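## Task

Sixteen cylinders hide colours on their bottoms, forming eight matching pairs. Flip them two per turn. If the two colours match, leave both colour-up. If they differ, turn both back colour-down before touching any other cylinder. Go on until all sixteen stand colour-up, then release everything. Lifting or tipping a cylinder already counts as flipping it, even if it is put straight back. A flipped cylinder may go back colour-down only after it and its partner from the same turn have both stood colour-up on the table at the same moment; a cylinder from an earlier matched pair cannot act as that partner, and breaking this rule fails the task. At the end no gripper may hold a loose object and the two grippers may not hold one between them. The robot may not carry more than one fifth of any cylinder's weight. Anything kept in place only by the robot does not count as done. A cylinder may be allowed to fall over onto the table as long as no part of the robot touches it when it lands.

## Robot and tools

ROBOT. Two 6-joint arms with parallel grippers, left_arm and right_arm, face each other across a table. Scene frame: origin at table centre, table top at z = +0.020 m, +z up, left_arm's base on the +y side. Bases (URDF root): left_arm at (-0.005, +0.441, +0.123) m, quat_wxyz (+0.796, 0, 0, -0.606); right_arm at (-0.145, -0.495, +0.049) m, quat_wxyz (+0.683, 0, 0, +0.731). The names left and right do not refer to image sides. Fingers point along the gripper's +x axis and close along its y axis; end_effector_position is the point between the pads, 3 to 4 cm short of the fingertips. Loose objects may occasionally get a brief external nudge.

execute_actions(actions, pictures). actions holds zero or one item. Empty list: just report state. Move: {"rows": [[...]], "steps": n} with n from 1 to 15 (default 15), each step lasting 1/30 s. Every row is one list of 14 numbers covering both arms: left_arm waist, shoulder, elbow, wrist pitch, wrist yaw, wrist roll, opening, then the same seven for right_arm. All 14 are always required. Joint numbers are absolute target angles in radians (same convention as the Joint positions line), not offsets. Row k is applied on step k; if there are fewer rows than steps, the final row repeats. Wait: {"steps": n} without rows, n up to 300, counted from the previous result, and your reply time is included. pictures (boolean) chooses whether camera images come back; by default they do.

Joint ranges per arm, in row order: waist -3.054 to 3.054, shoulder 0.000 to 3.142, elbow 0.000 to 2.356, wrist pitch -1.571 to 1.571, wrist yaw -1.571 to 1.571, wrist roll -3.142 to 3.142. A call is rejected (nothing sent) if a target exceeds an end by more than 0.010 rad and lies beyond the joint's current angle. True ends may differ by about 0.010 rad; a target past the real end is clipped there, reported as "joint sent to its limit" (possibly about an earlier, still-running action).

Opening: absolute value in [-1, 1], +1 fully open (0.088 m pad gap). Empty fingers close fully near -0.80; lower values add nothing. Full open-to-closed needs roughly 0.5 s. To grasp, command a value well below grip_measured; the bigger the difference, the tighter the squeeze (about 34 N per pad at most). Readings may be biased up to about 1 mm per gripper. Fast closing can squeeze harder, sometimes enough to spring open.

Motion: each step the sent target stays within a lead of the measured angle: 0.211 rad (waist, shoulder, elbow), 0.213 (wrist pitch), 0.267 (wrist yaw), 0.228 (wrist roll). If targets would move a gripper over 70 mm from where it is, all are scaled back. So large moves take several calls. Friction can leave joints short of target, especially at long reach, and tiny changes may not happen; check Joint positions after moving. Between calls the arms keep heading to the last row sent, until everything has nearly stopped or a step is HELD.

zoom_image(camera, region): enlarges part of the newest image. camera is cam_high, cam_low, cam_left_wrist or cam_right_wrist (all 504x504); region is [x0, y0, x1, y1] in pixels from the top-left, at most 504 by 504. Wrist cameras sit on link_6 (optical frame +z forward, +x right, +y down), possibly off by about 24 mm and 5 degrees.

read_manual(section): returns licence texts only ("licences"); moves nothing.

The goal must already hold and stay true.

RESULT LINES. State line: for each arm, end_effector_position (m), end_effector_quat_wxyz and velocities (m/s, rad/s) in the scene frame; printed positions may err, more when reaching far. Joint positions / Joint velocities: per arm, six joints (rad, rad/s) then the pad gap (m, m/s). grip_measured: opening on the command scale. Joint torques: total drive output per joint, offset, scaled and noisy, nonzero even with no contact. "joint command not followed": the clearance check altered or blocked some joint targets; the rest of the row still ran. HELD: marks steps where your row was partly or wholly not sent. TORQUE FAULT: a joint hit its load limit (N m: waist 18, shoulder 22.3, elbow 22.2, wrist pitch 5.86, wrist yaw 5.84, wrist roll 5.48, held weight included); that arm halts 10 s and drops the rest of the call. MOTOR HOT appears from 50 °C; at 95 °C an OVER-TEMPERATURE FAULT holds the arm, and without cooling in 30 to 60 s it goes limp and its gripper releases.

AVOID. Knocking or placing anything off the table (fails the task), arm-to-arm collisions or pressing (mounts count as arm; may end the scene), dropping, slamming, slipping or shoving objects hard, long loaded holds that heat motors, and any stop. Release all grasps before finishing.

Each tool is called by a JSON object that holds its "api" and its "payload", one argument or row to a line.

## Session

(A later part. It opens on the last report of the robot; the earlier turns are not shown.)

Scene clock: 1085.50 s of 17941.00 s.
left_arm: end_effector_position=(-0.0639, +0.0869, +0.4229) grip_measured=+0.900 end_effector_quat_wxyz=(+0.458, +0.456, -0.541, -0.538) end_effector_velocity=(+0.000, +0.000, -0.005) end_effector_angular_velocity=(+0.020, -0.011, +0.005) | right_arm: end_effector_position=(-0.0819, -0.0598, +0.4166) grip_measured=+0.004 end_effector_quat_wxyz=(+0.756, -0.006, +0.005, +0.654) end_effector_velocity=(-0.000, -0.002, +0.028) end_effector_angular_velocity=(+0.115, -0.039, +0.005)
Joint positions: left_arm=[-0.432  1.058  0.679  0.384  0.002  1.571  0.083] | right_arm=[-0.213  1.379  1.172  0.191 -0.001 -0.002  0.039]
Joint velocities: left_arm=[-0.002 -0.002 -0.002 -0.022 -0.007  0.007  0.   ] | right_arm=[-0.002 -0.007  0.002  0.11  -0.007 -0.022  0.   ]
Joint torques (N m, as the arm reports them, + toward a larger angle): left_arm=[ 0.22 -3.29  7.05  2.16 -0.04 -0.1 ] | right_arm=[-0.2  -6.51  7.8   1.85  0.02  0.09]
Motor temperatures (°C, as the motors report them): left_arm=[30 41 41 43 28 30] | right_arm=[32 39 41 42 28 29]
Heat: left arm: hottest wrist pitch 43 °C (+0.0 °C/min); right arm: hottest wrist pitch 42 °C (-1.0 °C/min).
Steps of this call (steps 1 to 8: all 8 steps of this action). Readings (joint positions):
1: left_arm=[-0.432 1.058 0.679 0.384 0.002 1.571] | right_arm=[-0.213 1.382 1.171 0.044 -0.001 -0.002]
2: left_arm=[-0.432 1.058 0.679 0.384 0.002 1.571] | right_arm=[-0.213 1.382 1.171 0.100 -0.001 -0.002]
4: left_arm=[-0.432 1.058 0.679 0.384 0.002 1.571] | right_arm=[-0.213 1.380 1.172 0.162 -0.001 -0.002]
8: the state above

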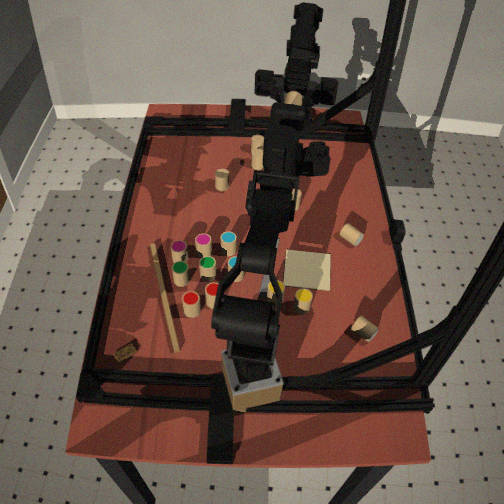

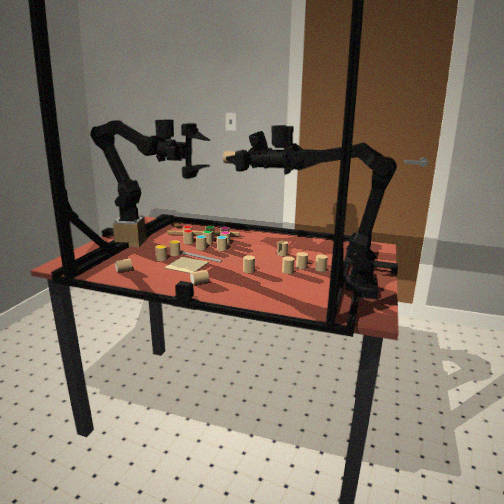

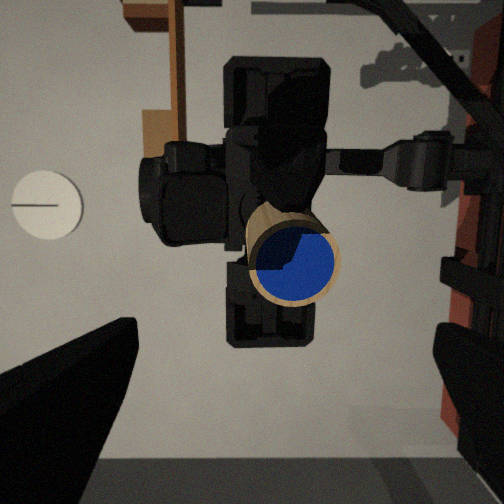

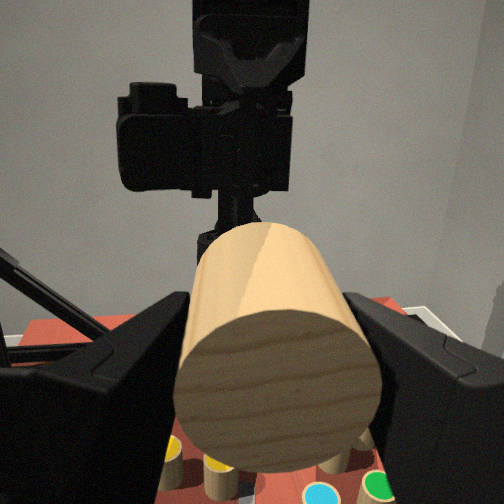

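{"api": "execute_actions", "payload": {
  "actions": [
    {"rows":[[-0.43,1.2,0.77,0.44,0,1.571,0.9,-0.216,1.379,1.187,0.195,0,0,-0.7],[-0.43,1.2,0.77,0.44,0,1.571,0.9,-0.216,1.379,1.187,0.195,0,0,-0.7],[-0.43,1.33,0.86,0.48,0,1.571,0.9,-0.216,1.379,1.187,0.195,0,0,-0.7],[-0.43,1.33,0.86,0.48,0,1.571,0.9,-0.216,1.379,1.187,0.195,0,0,-0.7],[-0.43,1.43,0.93,0.51,0,1.571,0.9,-0.216,1.379,1.187,0.195,0,0,-0.7],[-0.43,1.43,0.93,0.51,0,1.571,0.9,-0.216,1.379,1.187,0.195,0,0,-0.7],[-0.43,1.512,0.992,0.533,0,1.571,0.9,-0.216,1.379,1.187,0.195,0,0,-0.7]],"steps":14}
  ],
  "pictures": false
}}

{"api": "execute_actions", "payload": {
  "actions": [
    {"rows":[[-0.43,1.512,0.992,0.533,0,1.571,-0.7,-0.216,1.379,1.187,0.195,0,0,-0.7]],"steps":12}
  ],
  "pictures": false
}}

{"api": "execute_actions", "payload": {
  "actions": [
    {"rows":[[-0.43,1.512,0.992,0.533,0,1.571,-0.7,-0.216,1.379,1.187,0.195,0,0,0.6]],"steps":11}
  ],
  "pictures": false
}}

{"api": "execute_actions", "payload": {
  "actions": [
    {"rows":[[-0.43,1.43,0.93,0.51,0,1.571,-0.7,-0.216,1.379,1.187,0.195,0,0,0.6],[-0.43,1.33,0.86,0.48,0,1.571,-0.7,-0.216,1.379,1.187,0.195,0,0,0.6],[-0.43,1.2,0.77,0.44,0,1.571,-0.7,-0.216,1.379,1.187,0.195,0,0,0.6],[-0.43,1.058,0.672,0.386,0,1.571,-0.7,-0.216,1.379,1.187,0.195,0,0,0.6]],"steps":8}
  ],
  "pictures": false
}}

{"api": "execute_actions", "payload": {
  "actions": [
    {"rows":[[-0.2,1.058,0.8,-0.87,0,1.571,-0.7,-0.15,1.379,1.5,-1.31,0,0,0.6]],"steps":15}
  ],
  "pictures": false
}}

{"api": "execute_actions", "payload": {
  "actions": [
    {"rows":[[-0.2,1.624,0.924,-0.871,0,1.571,-0.7,-0.15,1.379,1.5,-1.31,0,0,0.6],[-0.2,1.624,0.924,-0.871,0,1.571,-0.7,-0.15,1.379,1.5,-1.31,0,0,0.6],[-0.2,1.624,0.924,-0.871,0,1.571,-0.7,-0.15,1.379,1.5,-1.31,0,0,0.6],[-0.2,1.624,0.924,-0.871,0,1.571,-0.7,-0.15,1.379,1.5,-1.31,0,0,0.6],[-0.2,1.624,0.924,-0.871,0,1.571,-0.7,-0.15,2.05,1.79,-1.31,0,0,0.6]],"steps":13}
  ],
  "pictures": false
}}

{"api": "execute_actions", "payload": {
  "actions": [
    {"rows":[[-0.2,1.65,0.90,-0.83,0,1.571,-0.7,-0.15,2.05,1.79,-1.31,0,0,0.6],[-0.2,1.68,0.875,-0.78,0,1.571,-0.7,-0.15,2.05,1.79,-1.31,0,0,0.6],[-0.2,1.71,0.852,-0.73,0,1.571,-0.7,-0.15,2.05,1.79,-1.31,0,0,0.6],[-0.2,1.74,0.83,-0.68,0,1.571,-0.7,-0.15,2.05,1.79,-1.31,0,0,0.6],[-0.2,1.77,0.81,-0.63,0,1.571,-0.7,-0.15,2.05,1.79,-1.31,0,0,0.6],[-0.2,1.80,0.794,-0.58,0,1.571,-0.7,-0.15,2.05,1.79,-1.31,0,0,0.6],[-0.2,1.825,0.781,-0.54,0,1.571,-0.7,-0.15,2.05,1.79,-1.31,0,0,0.6],[-0.2,1.845,0.772,-0.51,0,1.571,-0.7,-0.15,2.05,1.79,-1.31,0,0,0.6],[-0.2,1.858,0.766,-0.49,0,1.571,-0.7,-0.15,2.05,1.79,-1.31,0,0,0.6],[-0.2,1.867,0.762,-0.477,0,1.571,-0.7,-0.15,2.05,1.79,-1.31,0,0,0.6],[-0.2,1.873,0.759,-0.468,0,1.571,-0.7,-0.15,2.05,1.79,-1.31,0,0,0.6],[-0.2,1.877,0.757,-0.462,0,1.571,-0.7,-0.15,2.05,1.79,-1.31,0,0,0.6]],"steps":15}
  ],
  "pictures": false
}}

{"api": "execute_actions", "payload": {
  "actions": [
    {"rows":[[-0.2,1.877,0.757,-0.462,0,1.571,0.35,-0.15,2.05,1.79,-1.31,0,0,0.6]],"steps":11}
  ]
}}

Scene clock: 1106.23 s of 17941.00 s.
left_arm: end_effector_position=(-0.0806, -0.0165, +0.4150) grip_measured=+0.900 end_effector_quat_wxyz=(+0.455, +0.460, -0.538, -0.541) end_effector_velocity=(+0.001, -0.007, +0.048) end_effector_angular_velocity=(-0.136, +0.030, +0.010) | right_arm: end_effector_position=(-0.0817, -0.0597, +0.4177) grip_measured=+0.003 end_effector_quat_wxyz=(+0.756, -0.004, +0.004, +0.654) end_effector_velocity=(-0.000, -0.001, -0.005) end_effector_angular_velocity=(-0.023, -0.004, +0.005)
Joint positions: left_arm=[-0.432  1.509  0.974  0.527  0.002  1.571  0.083] | right_arm=[-0.214  1.38   1.173  0.195 -0.001 -0.001  0.039]
Joint velocities: left_arm=[ 0.002  0.002  0.076  0.066 -0.007 -0.007  0.   ] | right_arm=[-0.002 -0.002 -0.002 -0.022 -0.007 -0.007  0.001]
Joint torques (N m, as the arm reports them, + toward a larger angle): left_arm=[ 0.16 -5.84  9.37  2.29 -0.03 -0.12] | right_arm=[-0.16 -6.54  9.3   1.43  0.    0.08]
Motor temperatures (°C, as the motors report them): left_arm=[30 40 42 44 28 30] | right_arm=[32 40 42 44 28 29]
Heat: left arm: hottest wrist pitch 44 °C (+1.0 °C/min); right arm: hottest wrist pitch 44 °C (+3.0 °C/min).
Steps of this call (steps 1 to 30: the robot went on to your last target; steps 31 to 608: nothing new was sent; steps 609 to 622: all 14 steps of this action). Readings (joint positions):
609: left_arm=[-0.432 1.080 0.689 0.394 0.002 1.571] | right_arm=[-0.214 1.380 1.172 0.204 -0.001 -0.001]
610: left_arm=[-0.432 1.114 0.713 0.416 0.002 1.571] | right_arm=[-0.214 1.380 1.172 0.201 -0.001 -0.001]
612: left_arm=[-0.432 1.218 0.788 0.452 0.002 1.571] | right_arm=[-0.214 1.380 1.172 0.197 -0.001 -0.001]
616: left_arm=[-0.432 1.425 0.929 0.509 0.002 1.571] | right_arm=[-0.214 1.380 1.172 0.196 -0.001 -0.001]
622: the state above

Scene clock: 1106.63 s of 17941.00 s.
left_arm: end_effector_position=(-0.0808, -0.0172, +0.4208) grip_measured=+0.032 end_effector_quat_wxyz=(+0.459, +0.456, -0.541, -0.538) end_effector_velocity=(-0.002, +0.001, -0.002) end_effector_angular_velocity=(+0.008, +0.006, -0.010) | right_arm: end_effector_position=(-0.0817, -0.0597, +0.4181) grip_measured=+0.003 end_effector_quat_wxyz=(+0.756, -0.004, +0.004, +0.654) end_effector_velocity=(+0.004, -0.001, +0.001) end_effector_angular_velocity=(+0.006, -0.008, -0.015)
Joint positions: left_arm=[-0.432  1.509  0.984  0.531  0.002  1.571  0.041] | right_arm=[-0.214  1.38   1.175  0.194 -0.001 -0.001  0.039]
Joint velocities: left_arm=[-0.002 -0.002 -0.002 -0.007  0.007 -0.007 -0.   ] | right_arm=[-0.007 -0.002 -0.002  0.007  0.007 -0.007 -0.   ]
Joint torques (N m, as the arm reports them, + toward a larger angle): left_arm=[ 0.19 -5.76  8.79  2.13 -0.02 -0.13] | right_arm=[-0.18 -6.6   9.13  1.48  0.    0.06]
Motor temperatures (°C, as the motors report them): left_arm=[30 40 42 44 28 30] | right_arm=[32 40 42 44 28 29]
Heat: left arm: hottest wrist pitch 44 °C (+1.0 °C/min); right arm: hottest wrist pitch 44 °C (+3.0 °C/min).
Steps of this call (steps 1 to 12: all 12 steps of this action). Readings (joint positions):
1: left_arm=[-0.432 1.509 0.976 0.529 0.002 1.571] | right_arm=[-0.214 1.380 1.173 0.195 -0.001 -0.001]
2: left_arm=[-0.432 1.509 0.979 0.531 0.002 1.571] | right_arm=[-0.214 1.380 1.173 0.195 -0.001 -0.001]
4: left_arm=[-0.432 1.509 0.983 0.532 0.002 1.571] | right_arm=[-0.214 1.380 1.173 0.195 -0.001 -0.001]
8: left_arm=[-0.432 1.509 0.984 0.531 0.002 1.571] | right_arm=[-0.214 1.380 1.173 0.194 -0.001 -0.001]
12: the state above

Scene clock: 1107.00 s of 17941.00 s.
left_arm: end_effector_position=(-0.0806, -0.0173, +0.4208) grip_measured=+0.032 end_effector_quat_wxyz=(+0.459, +0.456, -0.541, -0.538) end_effector_velocity=(+0.000, +0.001, -0.005) end_effector_angular_velocity=(+0.021, -0.011, +0.005) | right_arm: end_effector_position=(-0.0816, -0.0598, +0.4185) grip_measured=+0.589 end_effector_quat_wxyz=(+0.756, -0.004, +0.003, +0.654) end_effector_velocity=(-0.000, -0.001, -0.002) end_effector_angular_velocity=(-0.006, +0.008, +0.005)
Joint positions: left_arm=[-0.432  1.509  0.984  0.531  0.002  1.571  0.041] | right_arm=[-0.214  1.38   1.175  0.194 -0.002 -0.001  0.068]
Joint velocities: left_arm=[-0.002 -0.002 -0.002 -0.022 -0.007  0.007 -0.   ] | right_arm=[-0.002 -0.002 -0.002 -0.007 -0.007  0.007  0.174]
Joint torques (N m, as the arm reports them, + toward a larger angle): left_arm=[ 0.16 -5.73  8.76  2.14 -0.02 -0.12] | right_arm=[-0.23 -6.53  9.1   1.48  0.02  0.07]
Motor temperatures (°C, as the motors report them): left_arm=[30 40 42 44 28 30] | right_arm=[32 40 42 44 28 29]
Heat: left arm: hottest wrist pitch 44 °C (+1.0 °C/min); right arm: hottest wrist pitch 44 °C (+3.0 °C/min).
Steps of this call (steps 1 to 11: all 11 steps of this action). Readings (joint positions):
1: left_arm=[-0.432 1.509 0.984 0.531 0.002 1.571] | right_arm=[-0.214 1.380 1.175 0.194 -0.001 -0.001]
2: left_arm=[-0.432 1.509 0.984 0.531 0.002 1.571] | right_arm=[-0.214 1.380 1.175 0.194 -0.001 -0.001]
4: left_arm=[-0.432 1.509 0.984 0.531 0.002 1.571] | right_arm=[-0.214 1.380 1.175 0.194 -0.001 -0.001]
8: left_arm=[-0.432 1.509 0.984 0.531 0.002 1.571] | right_arm=[-0.214 1.380 1.175 0.194 -0.002 -0.001]
11: the state above

Scene clock: 1107.27 s of 17941.00 s.
left_arm: end_effector_position=(-0.0660, +0.0720, +0.4049) grip_measured=+0.031 end_effector_quat_wxyz=(+0.444, +0.470, -0.528, -0.550) end_effector_velocity=(+0.036, +0.205, +0.195) end_effector_angular_velocity=(-0.647, +0.112, +0.020) | right_arm: end_effector_position=(-0.0816, -0.0598, +0.4185) grip_measured=+0.599 end_effector_quat_wxyz=(+0.756, -0.004, +0.003, +0.654) end_effector_velocity=(-0.000, -0.001, -0.002) end_effector_angular_velocity=(-0.008, -0.006, -0.005)
Joint positions: left_arm=[-0.432  1.134  0.692  0.393  0.002  1.571  0.041] | right_arm=[-0.214  1.38   1.175  0.194 -0.002 -0.001  0.068]
Joint velocities: left_arm=[-0.002 -1.043 -0.364 -0.022 -0.022 -0.007 -0.   ] | right_arm=[ 0.002 -0.002 -0.002 -0.007  0.007 -0.007  0.   ]
Joint torques (N m, as the arm reports them, + toward a larger angle): left_arm=[ 0.1  -3.82  8.87  2.44 -0.03 -0.12] | right_arm=[-0.24 -6.61  9.08  1.51  0.02  0.06]
Motor temperatures (°C, as the motors report them): left_arm=[30 41 42 44 28 30] | right_arm=[32 40 42 44 28 29]
Heat: left arm: hottest wrist pitch 44 °C (+1.0 °C/min); right arm: hottest wrist pitch 44 °C (+3.0 °C/min).
Steps of this call (steps 1 to 8: all 8 steps of this action). Readings (joint positions):
1: left_arm=[-0.432 1.500 0.977 0.529 0.002 1.571] | right_arm=[-0.214 1.380 1.175 0.194 -0.002 -0.001]
2: left_arm=[-0.432 1.470 0.952 0.514 0.002 1.571] | right_arm=[-0.214 1.380 1.175 0.194 -0.002 -0.001]
4: left_arm=[-0.432 1.355 0.843 0.462 0.002 1.571] | right_arm=[-0.214 1.380 1.175 0.194 -0.002 -0.001]
8: the state above

Scene clock: 1107.77 s of 17941.00 s.
left_arm: end_effector_position=(+0.0145, +0.1521, +0.2889) grip_measured=+0.031 end_effector_quat_wxyz=(+0.276, +0.670, -0.231, -0.649) end_effector_velocity=(-0.022, +0.328, -0.295) end_effector_angular_velocity=(+2.020, +0.135, -0.008) | right_arm: end_effector_position=(-0.1145, -0.1180, +0.3703) grip_measured=+0.600 end_effector_quat_wxyz=(+0.697, -0.216, +0.234, +0.642) end_effector_velocity=(-0.019, -0.254, -0.366) end_effector_angular_velocity=(-2.041, +0.181, -0.022)
Joint positions: left_arm=[-0.203  1.06   0.796 -0.573 -0.005  1.572  0.04 ] | right_arm=[-0.15   1.377  1.503 -0.775 -0.    -0.001  0.068]
Joint velocities: left_arm=[ 0.002 -0.002  0.002 -2.029  0.007  0.007 -0.   ] | right_arm=[-0.002  0.042 -0.007 -2.     0.007  0.022 -0.   ]
Joint torques (N m, as the arm reports them, + toward a larger angle): left_arm=[ 0.12 -3.23  8.07  1.71  0.24 -0.11] | right_arm=[-0.04 -5.94  6.9   1.27 -0.02  0.08]
Motor temperatures (°C, as the motors report them): left_arm=[30 41 42 44 28 30] | right_arm=[32 40 42 44 28 29]
Heat: left arm: hottest wrist pitch 44 °C (+1.0 °C/min); right arm: hottest wrist pitch 44 °C (+3.0 °C/min).
Steps of this call (steps 1 to 15: all 15 steps of this action). Readings (joint positions):
1: left_arm=[-0.409 1.107 0.705 0.344 0.020 1.571] | right_arm=[-0.210 1.380 1.205 0.135 0.003 -0.001]
2: left_arm=[-0.355 1.091 0.733 0.280 0.020 1.571] | right_arm=[-0.196 1.387 1.257 0.058 0.005 -0.001]
4: left_arm=[-0.253 1.072 0.777 0.160 -0.005 1.571] | right_arm=[-0.166 1.397 1.368 -0.068 0.001 -0.001]
8: left_arm=[-0.204 1.058 0.796 -0.105 -0.005 1.572] | right_arm=[-0.150 1.369 1.492 -0.312 -0.000 -0.001]
15: the state above

Scene clock: 1108.20 s of 17941.00 s.
left_arm: end_effector_position=(+0.0126, +0.1843, +0.1585) grip_measured=+0.030 end_effector_quat_wxyz=(+0.021, +0.708, +0.026, -0.705) end_effector_velocity=(+0.003, -0.010, +0.006) end_effector_angular_velocity=(-0.020, -0.023, +0.005) | right_arm: end_effector_position=(-0.1139, -0.1107, +0.2393) grip_measured=+0.600 end_effector_quat_wxyz=(+0.573, -0.425, +0.460, +0.528) end_effector_velocity=(+0.009, +0.116, -0.619) end_effector_angular_velocity=(-1.808, +0.154, +0.006)
Joint positions: left_arm=[-0.202  1.621  0.913 -0.87  -0.005  1.571  0.04 ] | right_arm=[-0.15   1.842  1.783 -1.295 -0.    -0.001  0.068]
Joint velocities: left_arm=[-0.002  0.007  0.037 -0.007 -0.022 -0.007 -0.   ] | right_arm=[-0.002  1.678  0.002 -0.139 -0.007 -0.007  0.   ]
Joint torques (N m, as the arm reports them, + toward a larger angle): left_arm=[ 0.2  -5.22  6.72  0.45  0.25 -0.05] | right_arm=[-0.04 -6.99  7.08  0.15 -0.03  0.07]
Motor temperatures (°C, as the motors report them): left_arm=[30 41 42 44 28 30] | right_arm=[32 40 42 44 28 29]
Heat: left arm: hottest wrist pitch 44 °C (+1.0 °C/min); right arm: hottest wrist pitch 44 °C (+3.0 °C/min).
Steps of this call (steps 1 to 13: all 13 steps of this action). Readings (joint positions):
1: left_arm=[-0.203 1.092 0.815 -0.656 -0.005 1.572] | right_arm=[-0.150 1.377 1.503 -0.842 -0.000 -0.001]
2: left_arm=[-0.203 1.145 0.849 -0.718 -0.005 1.571] | right_arm=[-0.150 1.377 1.503 -0.908 -0.000 -0.001]
4: left_arm=[-0.203 1.275 0.899 -0.789 -0.005 1.571] | right_arm=[-0.150 1.377 1.503 -1.041 -0.000 -0.001]
8: left_arm=[-0.203 1.523 0.915 -0.852 -0.005 1.571] | right_arm=[-0.150 1.573 1.716 -1.235 -0.000 -0.001]
13: the state above

Scene clock: 1108.70 s of 17941.00 s.
left_arm: end_effector_position=(+0.0126, +0.1834, +0.0682) grip_measured=+0.030 end_effector_quat_wxyz=(+0.019, +0.708, +0.028, -0.705) end_effector_velocity=(+0.003, -0.033, -0.005) end_effector_angular_velocity=(-0.148, -0.017, +0.005) | right_arm: end_effector_position=(-0.1133, -0.1035, +0.1589) grip_measured=+0.600 end_effector_quat_wxyz=(+0.516, -0.482, +0.523, +0.476) end_effector_velocity=(-0.001, -0.005, +0.000) end_effector_angular_velocity=(-0.020, +0.024, +0.014)
Joint positions: left_arm=[-0.202  1.87   0.76  -0.474 -0.005  1.571  0.04 ] | right_arm=[-0.15   2.059  1.784 -1.309 -0.    -0.001  0.068]
Joint velocities: left_arm=[-0.002  0.017 -0.002  0.168 -0.007 -0.007 -0.   ] | right_arm=[-0.007 -0.002 -0.002 -0.022 -0.022 -0.022 -0.   ]
Joint torques (N m, as the arm reports them, + toward a larger angle): left_arm=[ 0.22 -5.08  3.94  0.5   0.26 -0.04] | right_arm=[ -0.11 -11.23   6.86   0.03  -0.02   0.06]
Motor temperatures (°C, as the motors report them): left_arm=[30 41 42 44 28 30] | right_arm=[32 40 42 44 28 29]
Heat: left arm: hottest wrist pitch 44 °C (+1.0 °C/min); right arm: hottest wrist pitch 44 °C (+3.0 °C/min).
Steps of this call (steps 1 to 15: all 15 steps of this action). Readings (joint positions):
1: left_arm=[-0.202 1.623 0.913 -0.864 -0.005 1.571] | right_arm=[-0.150 1.898 1.783 -1.299 -0.000 -0.001]
2: left_arm=[-0.202 1.630 0.909 -0.841 -0.005 1.571] | right_arm=[-0.150 1.950 1.783 -1.301 -0.000 -0.001]
4: left_arm=[-0.202 1.665 0.885 -0.763 -0.005 1.571] | right_arm=[-0.150 2.028 1.781 -1.304 -0.000 -0.001]
8: left_arm=[-0.202 1.786 0.809 -0.597 -0.005 1.571] | right_arm=[-0.150 2.065 1.775 -1.309 -0.000 -0.001]
15: the state above

Scene clock: 1109.07 s of 17941.00 s.
left_arm: end_effector_position=(+0.0128, +0.1813, +0.0680) grip_measured=+0.366 end_effector_quat_wxyz=(+0.022, +0.708, +0.025, -0.705) end_effector_velocity=(+0.000, +0.002, +0.000) end_effector_angular_velocity=(+0.008, -0.007, +0.005) | right_arm: end_effector_position=(-0.1133, -0.1035, +0.1589) grip_measured=+0.600 end_effector_quat_wxyz=(+0.516, -0.482, +0.523, +0.476) end_effector_velocity=(-0.000, +0.001, +0.000) end_effector_angular_velocity=(+0.008, +0.007, -0.010)
Joint positions: left_arm=[-0.202  1.871  0.76  -0.464 -0.005  1.571  0.057] | right_arm=[-0.15   2.059  1.784 -1.309 -0.    -0.001  0.068]
Joint velocities: left_arm=[-0.002 -0.002 -0.002 -0.007 -0.007 -0.007 -0.035] | right_arm=[-0.002 -0.002 -0.002  0.007 -0.007  0.007 -0.   ]
Joint torques (N m, as the arm reports them, + toward a larger angle): left_arm=[ 0.2  -4.93  3.87  0.55  0.25 -0.05] | right_arm=[ -0.03 -11.26   6.88   0.02  -0.02   0.05]
Motor temperatures (°C, as the motors report them): left_arm=[30 41 42 44 28 30] | right_arm=[32 40 42 44 28 29]
Heat: left arm: hottest wrist pitch 44 °C (+1.0 °C/min); right arm: hottest wrist pitch 44 °C (+3.0 °C/min).
Steps of this call (steps 1 to 11: all 11 steps of this action). Readings (joint positions):
1: left_arm=[-0.202 1.870 0.760 -0.470 -0.005 1.571] | right_arm=[-0.150 2.059 1.784 -1.309 -0.000 -0.001]
2: left_arm=[-0.202 1.870 0.760 -0.468 -0.005 1.571] | right_arm=[-0.150 2.059 1.784 -1.309 -0.000 -0.001]
4: left_arm=[-0.202 1.871 0.760 -0.466 -0.005 1.571] | right_arm=[-0.150 2.059 1.784 -1.309 -0.000 -0.001]
8: left_arm=[-0.202 1.871 0.760 -0.464 -0.005 1.571] | right_arm=[-0.150 2.059 1.784 -1.309 -0.000 -0.001]
11: the state above

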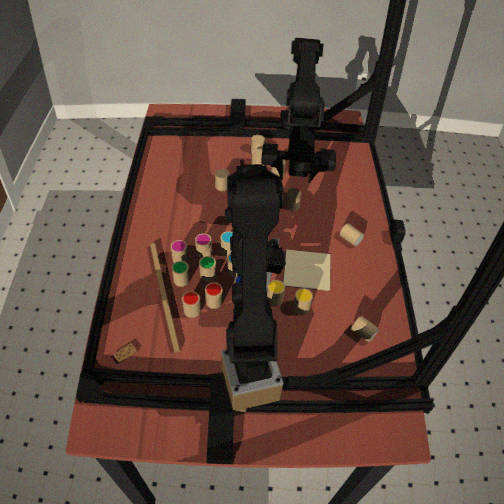

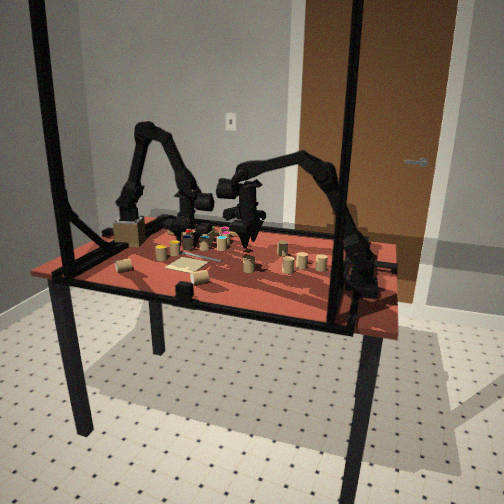

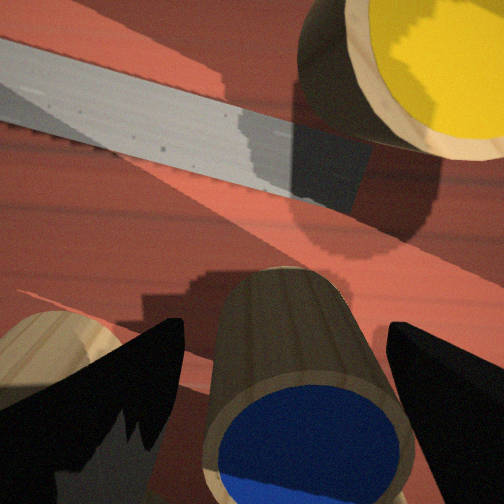

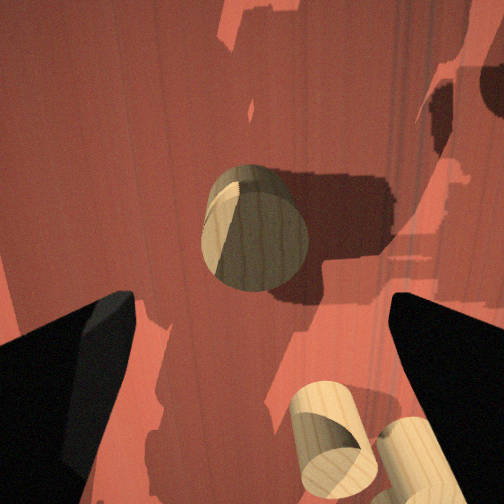

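{"api": "execute_actions", "payload": {
  "actions": [
    {"rows":[[-0.2,1.825,0.785,-0.55,0,1.571,0.35,-0.15,2.055,1.76,-1.275,0,0,0.6],[-0.2,1.77,0.82,-0.637,0,1.571,0.35,-0.15,2.062,1.73,-1.24,0,0,0.6],[-0.2,1.70,0.87,-0.75,0,1.571,0.35,-0.15,2.07,1.70,-1.2,0,0,0.6],[-0.2,1.624,0.924,-0.871,0,1.571,0.35,-0.15,2.079,1.67,-1.16,0,0,0.6],[-0.2,1.624,0.924,-0.871,0,1.571,0.35,-0.15,2.088,1.64,-1.12,0,0,0.6],[-0.2,1.058,0.9,-0.871,0,1.571,0.9,-0.15,2.098,1.61,-1.08,0,0,0.6],[-0.2,1.058,0.9,-0.871,0,1.571,0.9,-0.15,2.108,1.585,-1.045,0,0,0.6],[-0.2,1.058,0.9,-0.871,0,1.571,0.9,-0.15,2.118,1.56,-1.015,0,0,0.6],[-0.2,1.058,0.9,-0.871,0,1.571,0.9,-0.15,2.126,1.542,-0.99,0,0,0.6],[-0.43,1.058,0.8,-0.3,0,1.571,0.9,-0.15,2.132,1.53,-0.973,0,0,0.6],[-0.43,1.058,0.672,0.386,0,1.571,0.9,-0.15,2.135,1.523,-0.964,0,0,0.6]]}
  ],
  "pictures": false
}}

{"api": "execute_actions", "payload": {
  "actions": [
    {"rows":[[-0.43,1.058,0.672,0.386,0,1.571,0.9,-0.15,2.135,1.523,-0.964,0,0,-0.7]],"steps":11}
  ],
  "pictures": false
}}

{"api": "execute_actions", "payload": {
  "actions": [
    {"rows":[[-0.43,1.058,0.672,0.386,0,1.571,0.9,-0.15,2.11,1.585,-1.045,0,0,-0.7],[-0.43,1.058,0.672,0.386,0,1.571,0.9,-0.15,2.085,1.65,-1.13,0,0,-0.7],[-0.43,1.058,0.672,0.386,0,1.571,0.9,-0.15,2.065,1.72,-1.22,0,0,-0.7],[-0.43,1.058,0.672,0.386,0,1.571,0.9,-0.15,2.05,1.79,-1.31,0,0,-0.7],[-0.43,1.058,0.672,0.386,0,1.571,0.9,-0.15,2.05,1.79,-1.31,0,0,-0.7],[-0.43,1.058,0.672,0.386,0,1.571,0.9,-0.15,1.379,1.5,-1.31,0,0,-0.7],[-0.43,1.058,0.672,0.386,0,1.571,0.9,-0.15,1.379,1.5,-1.31,0,0,-0.7],[-0.43,1.058,0.672,0.386,0,1.571,0.9,-0.15,1.379,1.5,-1.31,0,0,-0.7],[-0.43,1.058,0.672,0.386,0,1.571,0.9,-0.15,1.379,1.5,-1.31,0,0,-0.7],[-0.43,1.058,0.672,0.386,0,1.571,0.9,-0.216,1.379,1.4,-0.8,0,0,-0.7]],"steps":15}
  ],
  "pictures": false
}}

{"api": "execute_actions", "payload": {
  "actions": [
    {"rows":[[-0.43,1.058,0.672,0.386,0,1.571,0.9,-0.216,1.379,1.172,0.207,0,0,-0.7]],"steps":15}
  ],
  "pictures": false
}}

{"api": "execute_actions", "payload": {
  "actions": [
    {"rows":[[-0.43,1.058,0.672,0.386,0,1.571,0.9,-0.216,1.379,1.172,0.207,0,0,-0.7]],"steps":9}
  ]
}}

{"api": "zoom_image", "payload": {
  "camera": "cam_low",
  "region": [130,215,250,285]
}}

Scene clock: 1119.33 s of 17941.00 s.
left_arm: end_effector_position=(-0.0497, +0.1531, +0.2480) grip_measured=+0.890 end_effector_quat_wxyz=(+0.184, +0.646, -0.285, -0.684) end_effector_velocity=(-0.082, -0.221, +0.373) end_effector_angular_velocity=(-2.536, +0.360, -0.154) | right_arm: end_effector_position=(-0.1132, -0.1029, +0.0675) grip_measured=+0.600 end_effector_quat_wxyz=(+0.517, -0.482, +0.523, +0.476) end_effector_velocity=(-0.000, -0.004, -0.027) end_effector_angular_velocity=(+0.008, +0.007, +0.005)
Joint positions: left_arm=[-0.42   1.125  0.697 -0.465  0.004  1.571  0.083] | right_arm=[-0.15   2.133  1.527 -0.977 -0.    -0.001  0.068]
Joint velocities: left_arm=[-0.183 -0.965 -0.432  2.029 -0.037 -0.007  0.005] | right_arm=[-0.002  0.017 -0.085  0.11  -0.007 -0.007 -0.   ]
Joint torques (N m, as the arm reports them, + toward a larger angle): left_arm=[ 0.44 -2.8   8.22  2.27 -0.04 -0.08] | right_arm=[  0.05 -10.23   6.04   0.33  -0.03   0.04]
Motor temperatures (°C, as the motors report them): left_arm=[30 41 41 42 28 30] | right_arm=[31 43 42 42 28 29]
Heat: left arm: hottest wrist pitch 42 °C (-2.0 °C/min); right arm: hottest shoulder 43 °C (+1.0 °C/min).
Steps of this call (steps 1 to 15: the robot went on to your last target; steps 16 to 90: nothing new was sent; then 6.77 s passed at rest; steps 91 to 105: all 15 steps of this action). Readings (joint positions):
91: left_arm=[-0.202 1.867 0.764 -0.478 -0.005 1.571] | right_arm=[-0.150 2.058 1.782 -1.304 -0.000 -0.001]
92: left_arm=[-0.202 1.853 0.774 -0.526 -0.005 1.571] | right_arm=[-0.150 2.058 1.773 -1.284 -0.000 -0.001]
94: left_arm=[-0.202 1.783 0.815 -0.665 -0.005 1.571] | right_arm=[-0.150 2.058 1.740 -1.227 -0.000 -0.001]
98: left_arm=[-0.202 1.552 0.892 -0.820 -0.005 1.571] | right_arm=[-0.150 2.075 1.631 -1.090 -0.000 -0.001]
105: the state above

Scene clock: 1119.70 s of 17941.00 s.
left_arm: end_effector_position=(-0.0623, +0.0866, +0.3946) grip_measured=+0.900 end_effector_quat_wxyz=(+0.425, +0.490, -0.510, -0.566) end_effector_velocity=(-0.006, -0.038, +0.368) end_effector_angular_velocity=(-1.665, +0.271, +0.006) | right_arm: end_effector_position=(-0.1132, -0.1008, +0.0671) grip_measured=+0.004 end_effector_quat_wxyz=(+0.519, -0.480, +0.521, +0.479) end_effector_velocity=(-0.001, -0.005, +0.000) end_effector_angular_velocity=(-0.021, +0.009, -0.010)
Joint positions: left_arm=[-0.427  1.066  0.68   0.265  0.004  1.571  0.083] | right_arm=[-0.15   2.133  1.526 -0.965 -0.001 -0.001  0.039]
Joint velocities: left_arm=[-0.002 -0.032 -0.007  1.663 -0.007 -0.007 -0.   ] | right_arm=[-0.002 -0.002 -0.002 -0.022 -0.007  0.007 -0.   ]
Joint torques (N m, as the arm reports them, + toward a larger angle): left_arm=[-0.22 -4.15  6.99  2.03 -0.07 -0.1 ] | right_arm=[ -0.07 -10.12   5.71   0.19  -0.01   0.04]
Motor temperatures (°C, as the motors report them): left_arm=[30 41 41 42 28 30] | right_arm=[31 43 42 42 28 29]
Heat: left arm: hottest wrist pitch 42 °C (-2.0 °C/min); right arm: hottest shoulder 43 °C (+1.0 °C/min).
Steps of this call (steps 1 to 11: all 11 steps of this action). Readings (joint positions):
1: left_arm=[-0.424 1.101 0.689 -0.395 0.004 1.571] | right_arm=[-0.150 2.133 1.526 -0.973 -0.000 -0.001]
2: left_arm=[-0.425 1.087 0.686 -0.327 0.004 1.571] | right_arm=[-0.150 2.133 1.526 -0.970 0.000 -0.001]
4: left_arm=[-0.425 1.072 0.685 -0.193 0.004 1.571] | right_arm=[-0.150 2.133 1.526 -0.966 -0.000 -0.001]
8: left_arm=[-0.427 1.067 0.681 0.073 0.004 1.571] | right_arm=[-0.150 2.133 1.526 -0.966 -0.001 -0.001]
11: the state above

Scene clock: 1120.20 s of 17941.00 s.
left_arm: end_effector_position=(-0.0625, +0.0867, +0.4229) grip_measured=+0.900 end_effector_quat_wxyz=(+0.459, +0.457, -0.540, -0.538) end_effector_velocity=(+0.000, -0.000, -0.003) end_effector_angular_velocity=(+0.004, +0.007, +0.005) | right_arm: end_effector_position=(-0.0912, -0.1298, +0.2537) grip_measured=+0.003 end_effector_quat_wxyz=(+0.653, -0.332, +0.384, +0.563) end_effector_velocity=(+0.057, +0.123, +0.677) end_effector_angular_velocity=(+2.963, -0.443, -0.110)
Joint positions: left_arm=[-0.428  1.058  0.679  0.384  0.004  1.571  0.083] | right_arm=[-0.215  1.544  1.415 -0.935  0.001 -0.001  0.039]
Joint velocities: left_arm=[-0.002  0.002 -0.007  0.007 -0.007 -0.007  0.   ] | right_arm=[-0.1   -1.516 -0.037  1.516  0.007  0.007  0.   ]
Joint torques (N m, as the arm reports them, + toward a larger angle): left_arm=[-0.25 -3.33  6.98  2.16 -0.08 -0.1 ] | right_arm=[ 0.56 -9.65  6.22  0.87 -0.05  0.03]
Motor temperatures (°C, as the motors report them): left_arm=[30 41 41 43 28 30] | right_arm=[32 43 42 42 28 29]
Heat: left arm: hottest wrist pitch 43 °C (-1.0 °C/min); right arm: hottest shoulder 43 °C (+1.0 °C/min).
Steps of this call (steps 1 to 15: all 15 steps of this action). Readings (joint positions):
1: left_arm=[-0.427 1.064 0.680 0.309 0.004 1.571] | right_arm=[-0.150 2.133 1.533 -0.981 -0.001 -0.001]
2: left_arm=[-0.427 1.061 0.679 0.336 0.004 1.571] | right_arm=[-0.150 2.133 1.554 -1.024 -0.001 -0.001]
4: left_arm=[-0.427 1.058 0.679 0.362 0.004 1.571] | right_arm=[-0.150 2.130 1.629 -1.146 -0.001 -0.001]
8: left_arm=[-0.428 1.058 0.679 0.379 0.004 1.571] | right_arm=[-0.150 1.952 1.584 -1.285 -0.001 -0.001]
15: the state above

Scene clock: 1120.70 s of 17941.00 s.
left_arm: end_effector_position=(-0.0625, +0.0867, +0.4229) grip_measured=+0.900 end_effector_quat_wxyz=(+0.459, +0.457, -0.540, -0.538) end_effector_velocity=(+0.000, +0.000, +0.000) end_effector_angular_velocity=(+0.001, -0.008, +0.005) | right_arm: end_effector_position=(-0.0802, -0.0610, +0.3814) grip_measured=+0.003 end_effector_quat_wxyz=(+0.755, -0.055, +0.063, +0.650) end_effector_velocity=(+0.010, +0.069, +0.414) end_effector_angular_velocity=(+1.902, -0.307, +0.008)
Joint positions: left_arm=[-0.428  1.058  0.679  0.384  0.004  1.571  0.083] | right_arm=[-0.217  1.387  1.17   0.05   0.    -0.001  0.039]
Joint velocities: left_arm=[-0.002 -0.002  0.002 -0.007 -0.007  0.007  0.   ] | right_arm=[-0.002 -0.002 -0.002  1.927 -0.007 -0.022 -0.   ]
Joint torques (N m, as the arm reports them, + toward a larger angle): left_arm=[-0.2  -3.3   7.03  2.15 -0.08 -0.1 ] | right_arm=[ 0.06 -7.55  8.04  1.71 -0.05  0.05]
Motor temperatures (°C, as the motors report them): left_arm=[30 41 41 43 28 30] | right_arm=[32 43 42 42 28 29]
Heat: left arm: hottest wrist pitch 43 °C (-1.0 °C/min); right arm: hottest shoulder 43 °C (+1.0 °C/min).
Steps of this call (steps 1 to 15: all 15 steps of this action). Readings (joint positions):
1: left_arm=[-0.428 1.058 0.679 0.384 0.004 1.571] | right_arm=[-0.217 1.492 1.386 -0.858 0.000 -0.001]
2: left_arm=[-0.428 1.058 0.679 0.384 0.004 1.571] | right_arm=[-0.217 1.437 1.341 -0.786 0.000 -0.001]
4: left_arm=[-0.428 1.058 0.679 0.384 0.004 1.571] | right_arm=[-0.217 1.371 1.261 -0.669 0.000 -0.001]
8: left_arm=[-0.428 1.058 0.679 0.384 0.004 1.571] | right_arm=[-0.217 1.382 1.182 -0.412 0.000 -0.001]
15: the state above

Scene clock: 1121.00 s of 17941.00 s.
left_arm: end_effector_position=(-0.0625, +0.0867, +0.4229) grip_measured=+0.900 end_effector_quat_wxyz=(+0.459, +0.457, -0.540, -0.538) end_effector_velocity=(+0.000, +0.001, +0.001) end_effector_angular_velocity=(-0.006, +0.008, +0.005) | right_arm: end_effector_position=(-0.0799, -0.0591, +0.4154) grip_measured=+0.004 end_effector_quat_wxyz=(+0.758, -0.005, +0.005, +0.652) end_effector_velocity=(-0.000, -0.002, +0.020) end_effector_angular_velocity=(+0.083, -0.020, +0.005)
Joint positions: left_arm=[-0.428  1.058  0.679  0.384  0.004  1.571  0.083] | right_arm=[-0.217  1.383  1.17   0.199  0.    -0.001  0.039]
Joint velocities: left_arm=[-0.002 -0.002 -0.002  0.007 -0.007 -0.007 -0.   ] | right_arm=[-0.002 -0.007 -0.002  0.081 -0.007 -0.007 -0.   ]
Joint torques (N m, as the arm reports them, + toward a larger angle): left_arm=[-0.21 -3.32  7.05  2.15 -0.07 -0.1 ] | right_arm=[ 0.08 -7.11  8.09  1.71 -0.03  0.06]
Motor temperatures (°C, as the motors report them): left_arm=[30 41 41 43 28 30] | right_arm=[32 43 42 42 28 29]
Heat: left arm: hottest wrist pitch 43 °C (-1.0 °C/min); right arm: hottest shoulder 43 °C (+1.0 °C/min).
Steps of this call (steps 1 to 9: all 9 steps of this action). Readings (joint positions):
1: left_arm=[-0.428 1.058 0.679 0.384 0.004 1.571] | right_arm=[-0.217 1.387 1.170 0.103 0.000 -0.001]
2: left_arm=[-0.428 1.058 0.679 0.384 0.004 1.571] | right_arm=[-0.217 1.386 1.170 0.139 0.000 -0.001]
4: left_arm=[-0.428 1.058 0.679 0.384 0.004 1.571] | right_arm=[-0.217 1.383 1.170 0.177 0.000 -0.001]
8: left_arm=[-0.428 1.058 0.679 0.384 0.004 1.571] | right_arm=[-0.217 1.383 1.170 0.196 0.000 -0.001]
9: the state above

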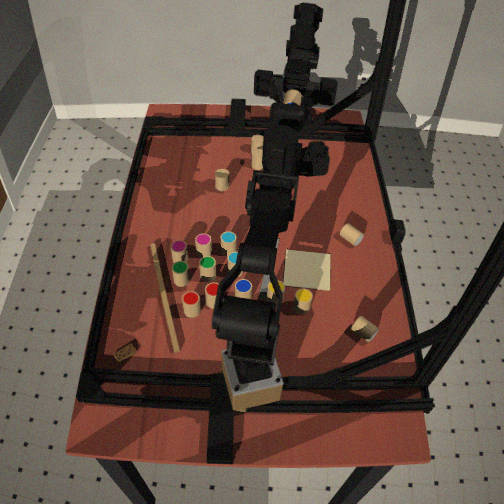

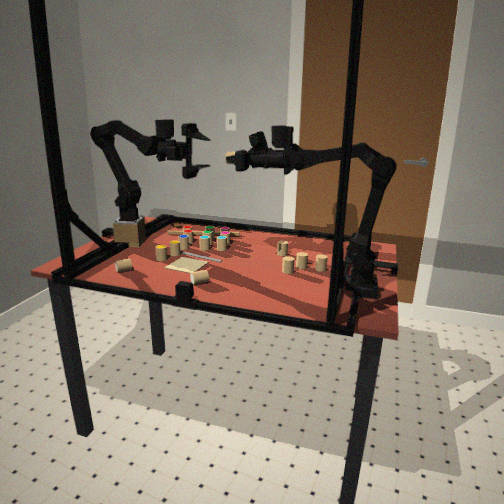

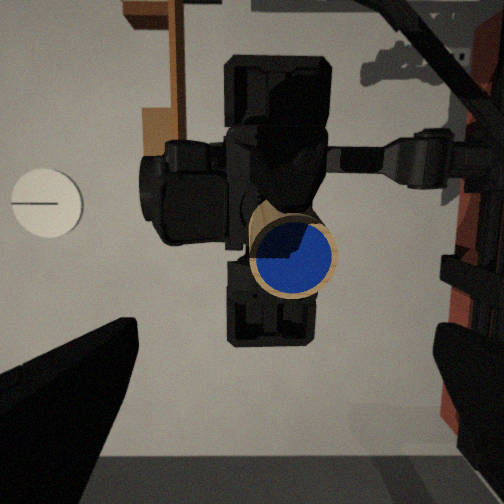

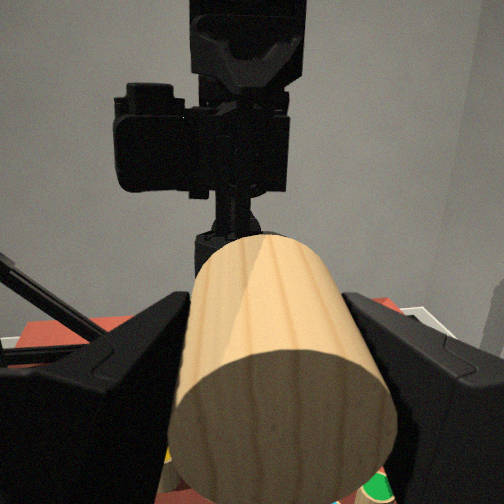

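Region (130, 215, 250, 285) of cam_low's 504x504 image, scaled by 4.200, with more detail than that image has; it fills the top 294 rows of this view, and the rest is white.

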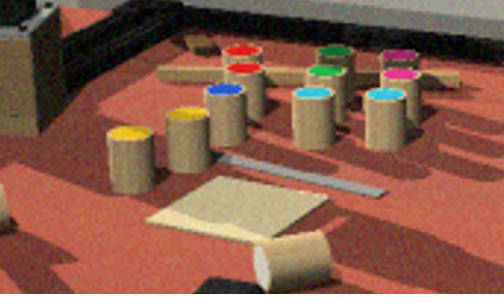

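{"api": "execute_actions", "payload": {
  "actions": [
    {"rows":[[-0.43,1.2,0.77,0.44,0,1.571,0.9,-0.216,1.376,1.195,0.19,0,0,-0.7],[-0.43,1.2,0.77,0.44,0,1.571,0.9,-0.216,1.376,1.195,0.19,0,0,-0.7],[-0.43,1.33,0.86,0.48,0,1.571,0.9,-0.216,1.376,1.195,0.19,0,0,-0.7],[-0.43,1.33,0.86,0.48,0,1.571,0.9,-0.216,1.376,1.195,0.19,0,0,-0.7],[-0.43,1.43,0.93,0.51,0,1.571,0.9,-0.216,1.376,1.195,0.19,0,0,-0.7],[-0.43,1.43,0.93,0.51,0,1.571,0.9,-0.216,1.376,1.195,0.19,0,0,-0.7],[-0.43,1.524,1.0,0.537,0,1.571,0.9,-0.216,1.376,1.195,0.19,0,0,-0.7]],"steps":14}
  ],
  "pictures": false
}}

{"api": "execute_actions", "payload": {
  "actions": [
    {"rows":[[-0.43,1.524,1.0,0.537,0,1.571,-0.7,-0.216,1.376,1.195,0.19,0,0,-0.7]],"steps":12}
  ],
  "pictures": false
}}

{"api": "execute_actions", "payload": {
  "actions": [
    {"rows":[[-0.43,1.524,1.0,0.537,0,1.571,-0.7,-0.216,1.376,1.195,0.19,0,0,0.6]],"steps":11}
  ],
  "pictures": false
}}

{"api": "execute_actions", "payload": {
  "actions": [
    {"rows":[[-0.43,1.43,0.93,0.51,0,1.571,-0.7,-0.216,1.376,1.195,0.19,0,0,0.6],[-0.43,1.33,0.86,0.48,0,1.571,-0.7,-0.216,1.376,1.195,0.19,0,0,0.6],[-0.43,1.2,0.77,0.44,0,1.571,-0.7,-0.216,1.376,1.195,0.19,0,0,0.6],[-0.43,1.058,0.672,0.386,0,1.571,-0.7,-0.216,1.376,1.195,0.19,0,0,0.6]],"steps":8}
  ],
  "pictures": false
}}

{"api": "execute_actions", "payload": {
  "actions": [
    {"rows":[[0.21,0.95,0.7,-0.9,0,1.571,-0.7,-0.33,1.25,1.3,-1.179,0,0,0.6]],"steps":15}
  ],
  "pictures": false
}}

{"api": "execute_actions", "payload": {
  "actions": [
    {"rows":[[0.21,0.95,0.7,-0.9,0,1.571,-0.7,-0.33,1.25,1.3,-1.179,0,0,0.6],[0.21,0.95,0.7,-0.9,0,1.571,-0.7,-0.33,1.25,1.3,-1.179,0,0,0.6],[0.21,0.95,0.7,-0.9,0,1.571,-0.7,-0.33,1.25,1.3,-1.179,0,0,0.6],[0.21,0.95,0.7,-0.9,0,1.571,-0.7,-0.33,1.25,1.3,-1.179,0,0,0.6],[0.21,1.345,0.673,-0.899,0,1.571,-0.7,-0.33,1.592,1.2,-1.179,0,0,0.6]],"steps":15}
  ]
}}

Scene clock: 1140.20 s of 17941.00 s.
left_arm: end_effector_position=(-0.0795, -0.0195, +0.4138) grip_measured=+0.900 end_effector_quat_wxyz=(+0.455, +0.461, -0.537, -0.541) end_effector_velocity=(-0.001, -0.008, +0.046) end_effector_angular_velocity=(-0.134, +0.014, +0.005) | right_arm: end_effector_position=(-0.0801, -0.0592, +0.4193) grip_measured=+0.003 end_effector_quat_wxyz=(+0.758, -0.004, +0.004, +0.652) end_effector_velocity=(-0.002, -0.000, -0.005) end_effector_angular_velocity=(-0.023, -0.004, +0.020)
Joint positions: left_arm=[-0.428  1.521  0.981  0.53   0.003  1.571  0.083] | right_arm=[-0.217  1.383  1.181  0.19   0.    -0.001  0.039]
Joint velocities: left_arm=[-0.002  0.012  0.081  0.066 -0.007  0.007 -0.   ] | right_arm=[-0.002 -0.002 -0.002 -0.022 -0.022 -0.007 -0.   ]
Joint torques (N m, as the arm reports them, + toward a larger angle): left_arm=[-0.14 -5.97  9.4   2.32 -0.07 -0.11] | right_arm=[ 0.02 -7.31  9.26  1.43 -0.05  0.05]
Motor temperatures (°C, as the motors report them): left_arm=[30 40 42 44 28 30] | right_arm=[31 42 43 44 28 29]
Heat: left arm: hottest wrist pitch 44 °C (+1.0 °C/min); right arm: hottest wrist pitch 44 °C (+2.0 °C/min).
Steps of this call (steps 1 to 15: the robot went on to your last target; steps 16 to 562: nothing new was sent; steps 563 to 576: all 14 steps of this action). Readings (joint positions):
563: left_arm=[-0.428 1.081 0.690 0.394 0.003 1.571] | right_arm=[-0.217 1.383 1.171 0.202 0.000 -0.001]
564: left_arm=[-0.428 1.114 0.714 0.416 0.003 1.571] | right_arm=[-0.217 1.383 1.173 0.197 0.000 -0.001]
566: left_arm=[-0.428 1.220 0.790 0.453 0.003 1.571] | right_arm=[-0.217 1.383 1.177 0.194 0.000 -0.001]
570: left_arm=[-0.428 1.431 0.933 0.511 0.003 1.571] | right_arm=[-0.217 1.383 1.181 0.191 0.000 -0.001]
576: the state above

Scene clock: 1140.60 s of 17941.00 s.
left_arm: end_effector_position=(-0.0796, -0.0203, +0.4202) grip_measured=+0.023 end_effector_quat_wxyz=(+0.460, +0.456, -0.540, -0.537) end_effector_velocity=(+0.000, +0.002, +0.001) end_effector_angular_velocity=(+0.006, +0.021, +0.005) | right_arm: end_effector_position=(-0.0801, -0.0592, +0.4194) grip_measured=+0.003 end_effector_quat_wxyz=(+0.758, -0.004, +0.004, +0.652) end_effector_velocity=(-0.002, -0.000, -0.002) end_effector_angular_velocity=(-0.008, -0.006, +0.020)
Joint positions: left_arm=[-0.428  1.521  0.992  0.536  0.003  1.571  0.04 ] | right_arm=[-0.217  1.383  1.182  0.19   0.    -0.001  0.039]
Joint velocities: left_arm=[-0.002 -0.007 -0.002 -0.007 -0.007 -0.022  0.   ] | right_arm=[-0.002 -0.002 -0.002 -0.007 -0.022 -0.007 -0.   ]
Joint torques (N m, as the arm reports them, + toward a larger angle): left_arm=[-0.18 -5.82  8.76  2.08 -0.07 -0.1 ] | right_arm=[ 0.04 -7.4   9.27  1.46 -0.03  0.06]
Motor temperatures (°C, as the motors report them): left_arm=[30 40 42 44 28 30] | right_arm=[31 42 43 44 28 29]
Heat: left arm: hottest wrist pitch 44 °C (+1.0 °C/min); right arm: hottest wrist pitch 44 °C (+2.0 °C/min).
Steps of this call (steps 1 to 12: all 12 steps of this action). Readings (joint positions):
1: left_arm=[-0.428 1.521 0.984 0.532 0.003 1.571] | right_arm=[-0.217 1.383 1.181 0.190 0.000 -0.001]
2: left_arm=[-0.428 1.521 0.987 0.535 0.003 1.571] | right_arm=[-0.217 1.383 1.181 0.190 0.000 -0.001]
4: left_arm=[-0.428 1.521 0.991 0.536 0.003 1.571] | right_arm=[-0.217 1.383 1.181 0.190 0.000 -0.001]
8: left_arm=[-0.428 1.521 0.992 0.536 0.003 1.571] | right_arm=[-0.217 1.383 1.181 0.189 0.000 -0.001]
12: the state above

Scene clock: 1140.97 s of 17941.00 s.
left_arm: end_effector_position=(-0.0796, -0.0203, +0.4202) grip_measured=+0.023 end_effector_quat_wxyz=(+0.460, +0.456, -0.540, -0.537) end_effector_velocity=(+0.000, +0.001, -0.005) end_effector_angular_velocity=(+0.021, -0.011, +0.005) | right_arm: end_effector_position=(-0.0801, -0.0592, +0.4202) grip_measured=+0.580 end_effector_quat_wxyz=(+0.758, -0.003, +0.003, +0.653) end_effector_velocity=(+0.006, -0.002, -0.002) end_effector_angular_velocity=(-0.011, -0.021, -0.029)
Joint positions: left_arm=[-0.428  1.521  0.992  0.536  0.003  1.571  0.04 ] | right_arm=[-0.217  1.383  1.184  0.19  -0.    -0.001  0.067]
Joint velocities: left_arm=[-0.002 -0.002 -0.002 -0.022 -0.007  0.007 -0.   ] | right_arm=[-0.007 -0.002 -0.002 -0.007  0.022 -0.022  0.175]
Joint torques (N m, as the arm reports them, + toward a larger angle): left_arm=[-0.18 -5.76  8.73  2.1  -0.07 -0.11] | right_arm=[ 0.05 -7.32  9.04  1.43 -0.02  0.06]
Motor temperatures (°C, as the motors report them): left_arm=[30 40 42 44 28 30] | right_arm=[31 42 43 44 28 29]
Heat: left arm: hottest wrist pitch 44 °C (+1.0 °C/min); right arm: hottest wrist pitch 44 °C (+2.0 °C/min).
Steps of this call (steps 1 to 11: all 11 steps of this action). Readings (joint positions):
1: left_arm=[-0.428 1.521 0.992 0.536 0.003 1.571] | right_arm=[-0.217 1.383 1.182 0.190 0.000 -0.001]
2: left_arm=[-0.428 1.521 0.992 0.536 0.003 1.571] | right_arm=[-0.217 1.383 1.182 0.190 0.000 -0.001]
4: left_arm=[-0.428 1.521 0.992 0.536 0.003 1.571] | right_arm=[-0.217 1.383 1.182 0.190 0.000 -0.001]
8: left_arm=[-0.428 1.521 0.992 0.536 0.003 1.571] | right_arm=[-0.217 1.383 1.183 0.190 -0.000 -0.001]
11: the state above

Scene clock: 1141.23 s of 17941.00 s.
left_arm: end_effector_position=(-0.0650, +0.0715, +0.4050) grip_measured=+0.022 end_effector_quat_wxyz=(+0.445, +0.471, -0.527, -0.550) end_effector_velocity=(+0.039, +0.213, +0.190) end_effector_angular_velocity=(-0.638, +0.108, +0.035) | right_arm: end_effector_position=(-0.0801, -0.0592, +0.4202) grip_measured=+0.599 end_effector_quat_wxyz=(+0.758, -0.003, +0.003, +0.653) end_effector_velocity=(-0.000, -0.002, +0.000) end_effector_angular_velocity=(-0.001, +0.008, +0.005)
Joint positions: left_arm=[-0.428  1.136  0.694  0.394  0.003  1.571  0.04 ] | right_arm=[-0.217  1.383  1.184  0.19  -0.    -0.001  0.068]
Joint velocities: left_arm=[-0.002 -1.077 -0.393 -0.037 -0.037 -0.007 -0.   ] | right_arm=[-0.002 -0.007 -0.002 -0.007 -0.007  0.007  0.   ]
Joint torques (N m, as the arm reports them, + toward a larger angle): left_arm=[-0.2  -3.73  9.05  2.43 -0.05 -0.09] | right_arm=[ 0.05 -7.2   8.96  1.43 -0.03  0.06]
Motor temperatures (°C, as the motors report them): left_arm=[30 40 42 44 28 30] | right_arm=[31 42 43 44 28 29]
Heat: left arm: hottest wrist pitch 44 °C (+1.0 °C/min); right arm: hottest wrist pitch 44 °C (+2.0 °C/min).
Steps of this call (steps 1 to 8: all 8 steps of this action). Readings (joint positions):
1: left_arm=[-0.428 1.509 0.984 0.532 0.003 1.571] | right_arm=[-0.217 1.383 1.184 0.190 -0.000 -0.001]
2: left_arm=[-0.428 1.476 0.956 0.515 0.003 1.571] | right_arm=[-0.217 1.383 1.184 0.190 -0.000 -0.001]
4: left_arm=[-0.428 1.360 0.845 0.463 0.003 1.571] | right_arm=[-0.217 1.383 1.184 0.190 -0.000 -0.001]
8: the state above

Scene clock: 1141.73 s of 17941.00 s.
left_arm: end_effector_position=(+0.1182, +0.1999, +0.2807) grip_measured=+0.022 end_effector_quat_wxyz=(+0.409, +0.701, -0.101, -0.575) end_effector_velocity=(-0.130, +0.289, -0.300) end_effector_angular_velocity=(+1.781, +0.898, +0.067) | right_arm: end_effector_position=(-0.0563, -0.1645, +0.3334) grip_measured=+0.600 end_effector_quat_wxyz=(+0.744, -0.214, +0.277, +0.569) end_effector_velocity=(-0.070, -0.274, -0.325) end_effector_angular_velocity=(-1.909, +0.490, +0.002)
Joint positions: left_arm=[ 0.203  0.957  0.702 -0.555 -0.004  1.572  0.04 ] | right_arm=[-0.33   1.248  1.304 -0.77   0.003 -0.001  0.068]
Joint velocities: left_arm=[ 0.046 -0.007 -0.002 -2.    -0.022 -0.007 -0.001] | right_arm=[-0.007 -0.002 -0.002 -1.971  0.007 -0.022 -0.   ]
Joint torques (N m, as the arm reports them, + toward a larger angle): left_arm=[ 0.2  -3.17  7.33  1.64  0.2  -0.1 ] | right_arm=[-0.06 -4.76  6.85  1.12 -0.13  0.04]
Motor temperatures (°C, as the motors report them): left_arm=[30 40 42 44 28 30] | right_arm=[32 42 43 44 28 29]
Heat: left arm: hottest wrist pitch 44 °C (+1.0 °C/min); right arm: hottest wrist pitch 44 °C (+2.0 °C/min).
Steps of this call (steps 1 to 15: all 15 steps of this action). Readings (joint positions):
1: left_arm=[-0.408 1.093 0.691 0.354 0.019 1.571] | right_arm=[-0.224 1.370 1.198 0.141 -0.007 -0.001]
2: left_arm=[-0.354 1.051 0.693 0.288 0.019 1.571] | right_arm=[-0.247 1.354 1.216 0.070 -0.009 -0.001]
4: left_arm=[-0.223 0.987 0.697 0.166 0.006 1.571] | right_arm=[-0.300 1.313 1.251 -0.056 0.001 -0.000]
8: left_arm=[0.033 0.957 0.702 -0.089 0.004 1.571] | right_arm=[-0.330 1.243 1.303 -0.306 0.003 -0.001]
15: the state above

Scene clock: 1142.23 s of 17941.00 s.
left_arm: end_effector_position=(+0.0819, +0.2730, +0.1604) grip_measured=+0.022 end_effector_quat_wxyz=(+0.168, +0.689, +0.166, -0.685) end_effector_velocity=(+0.001, +0.000, -0.002) end_effector_angular_velocity=(+0.005, -0.005, +0.005) | right_arm: end_effector_position=(-0.0744, -0.2320, +0.1557) grip_measured=+0.600 end_effector_quat_wxyz=(+0.557, -0.435, +0.565, +0.426) end_effector_velocity=(-0.001, -0.003, -0.002) end_effector_angular_velocity=(-0.015, +0.012, +0.005)
Joint positions: left_arm=[ 0.208  1.337  0.668 -0.898 -0.004  1.571  0.04 ] | right_arm=[-0.33   1.599  1.19  -1.177  0.003 -0.001  0.068]
Joint velocities: left_arm=[-0.002  0.007 -0.002  0.007 -0.007 -0.007 -0.   ] | right_arm=[-0.002  0.002 -0.007 -0.007 -0.007 -0.007 -0.   ]
Joint torques (N m, as the arm reports them, + toward a larger angle): left_arm=[ 0.2  -2.78  6.58  0.43  0.22 -0.05] | right_arm=[ 0.05 -7.69  7.3   0.11 -0.13  0.03]
Motor temperatures (°C, as the motors report them): left_arm=[30 40 42 44 28 30] | right_arm=[32 42 43 44 28 29]
Heat: left arm: hottest wrist pitch 44 °C (+2.0 °C/min); right arm: hottest wrist pitch 44 °C (+2.0 °C/min).
Steps of this call (steps 1 to 15: all 15 steps of this action). Readings (joint positions):
1: left_arm=[0.204 0.957 0.702 -0.621 -0.004 1.572] | right_arm=[-0.330 1.248 1.304 -0.836 0.003 -0.001]
2: left_arm=[0.205 0.957 0.702 -0.686 -0.004 1.572] | right_arm=[-0.330 1.248 1.304 -0.902 0.003 -0.001]
4: left_arm=[0.206 0.957 0.701 -0.809 -0.004 1.572] | right_arm=[-0.330 1.248 1.304 -1.033 0.003 -0.001]
8: left_arm=[0.207 1.179 0.690 -0.876 -0.004 1.571] | right_arm=[-0.330 1.378 1.263 -1.130 0.003 -0.001]
15: the state above

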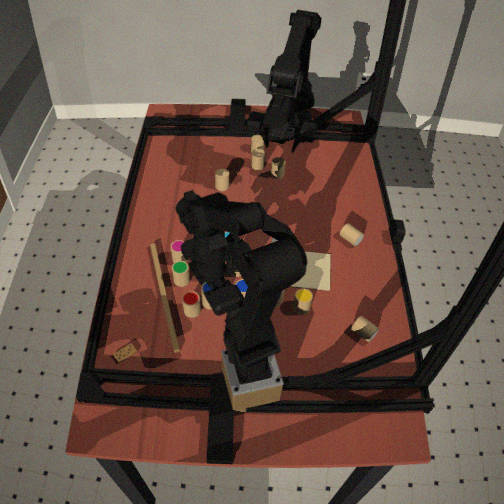

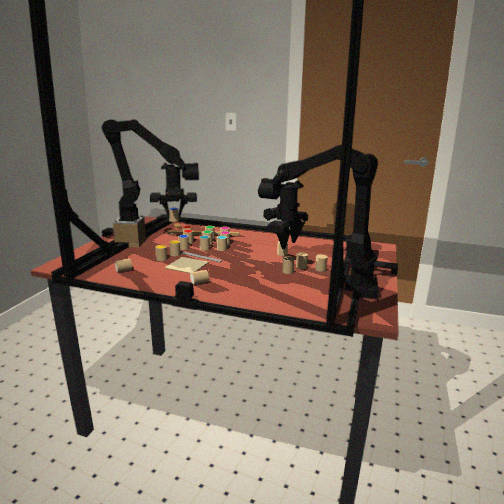

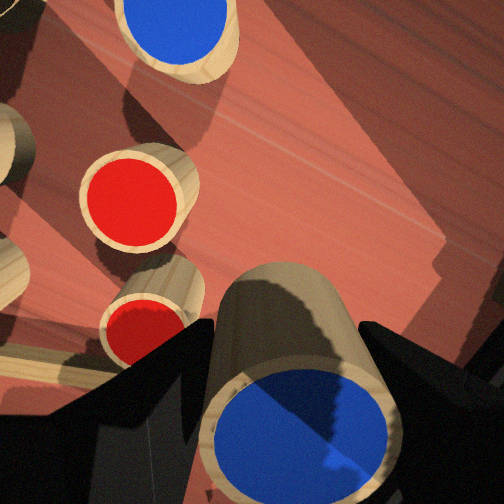

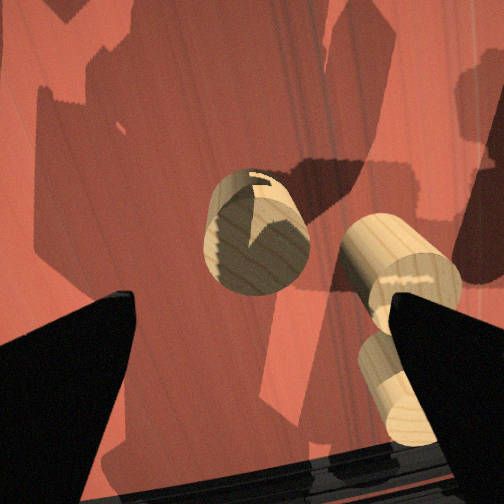

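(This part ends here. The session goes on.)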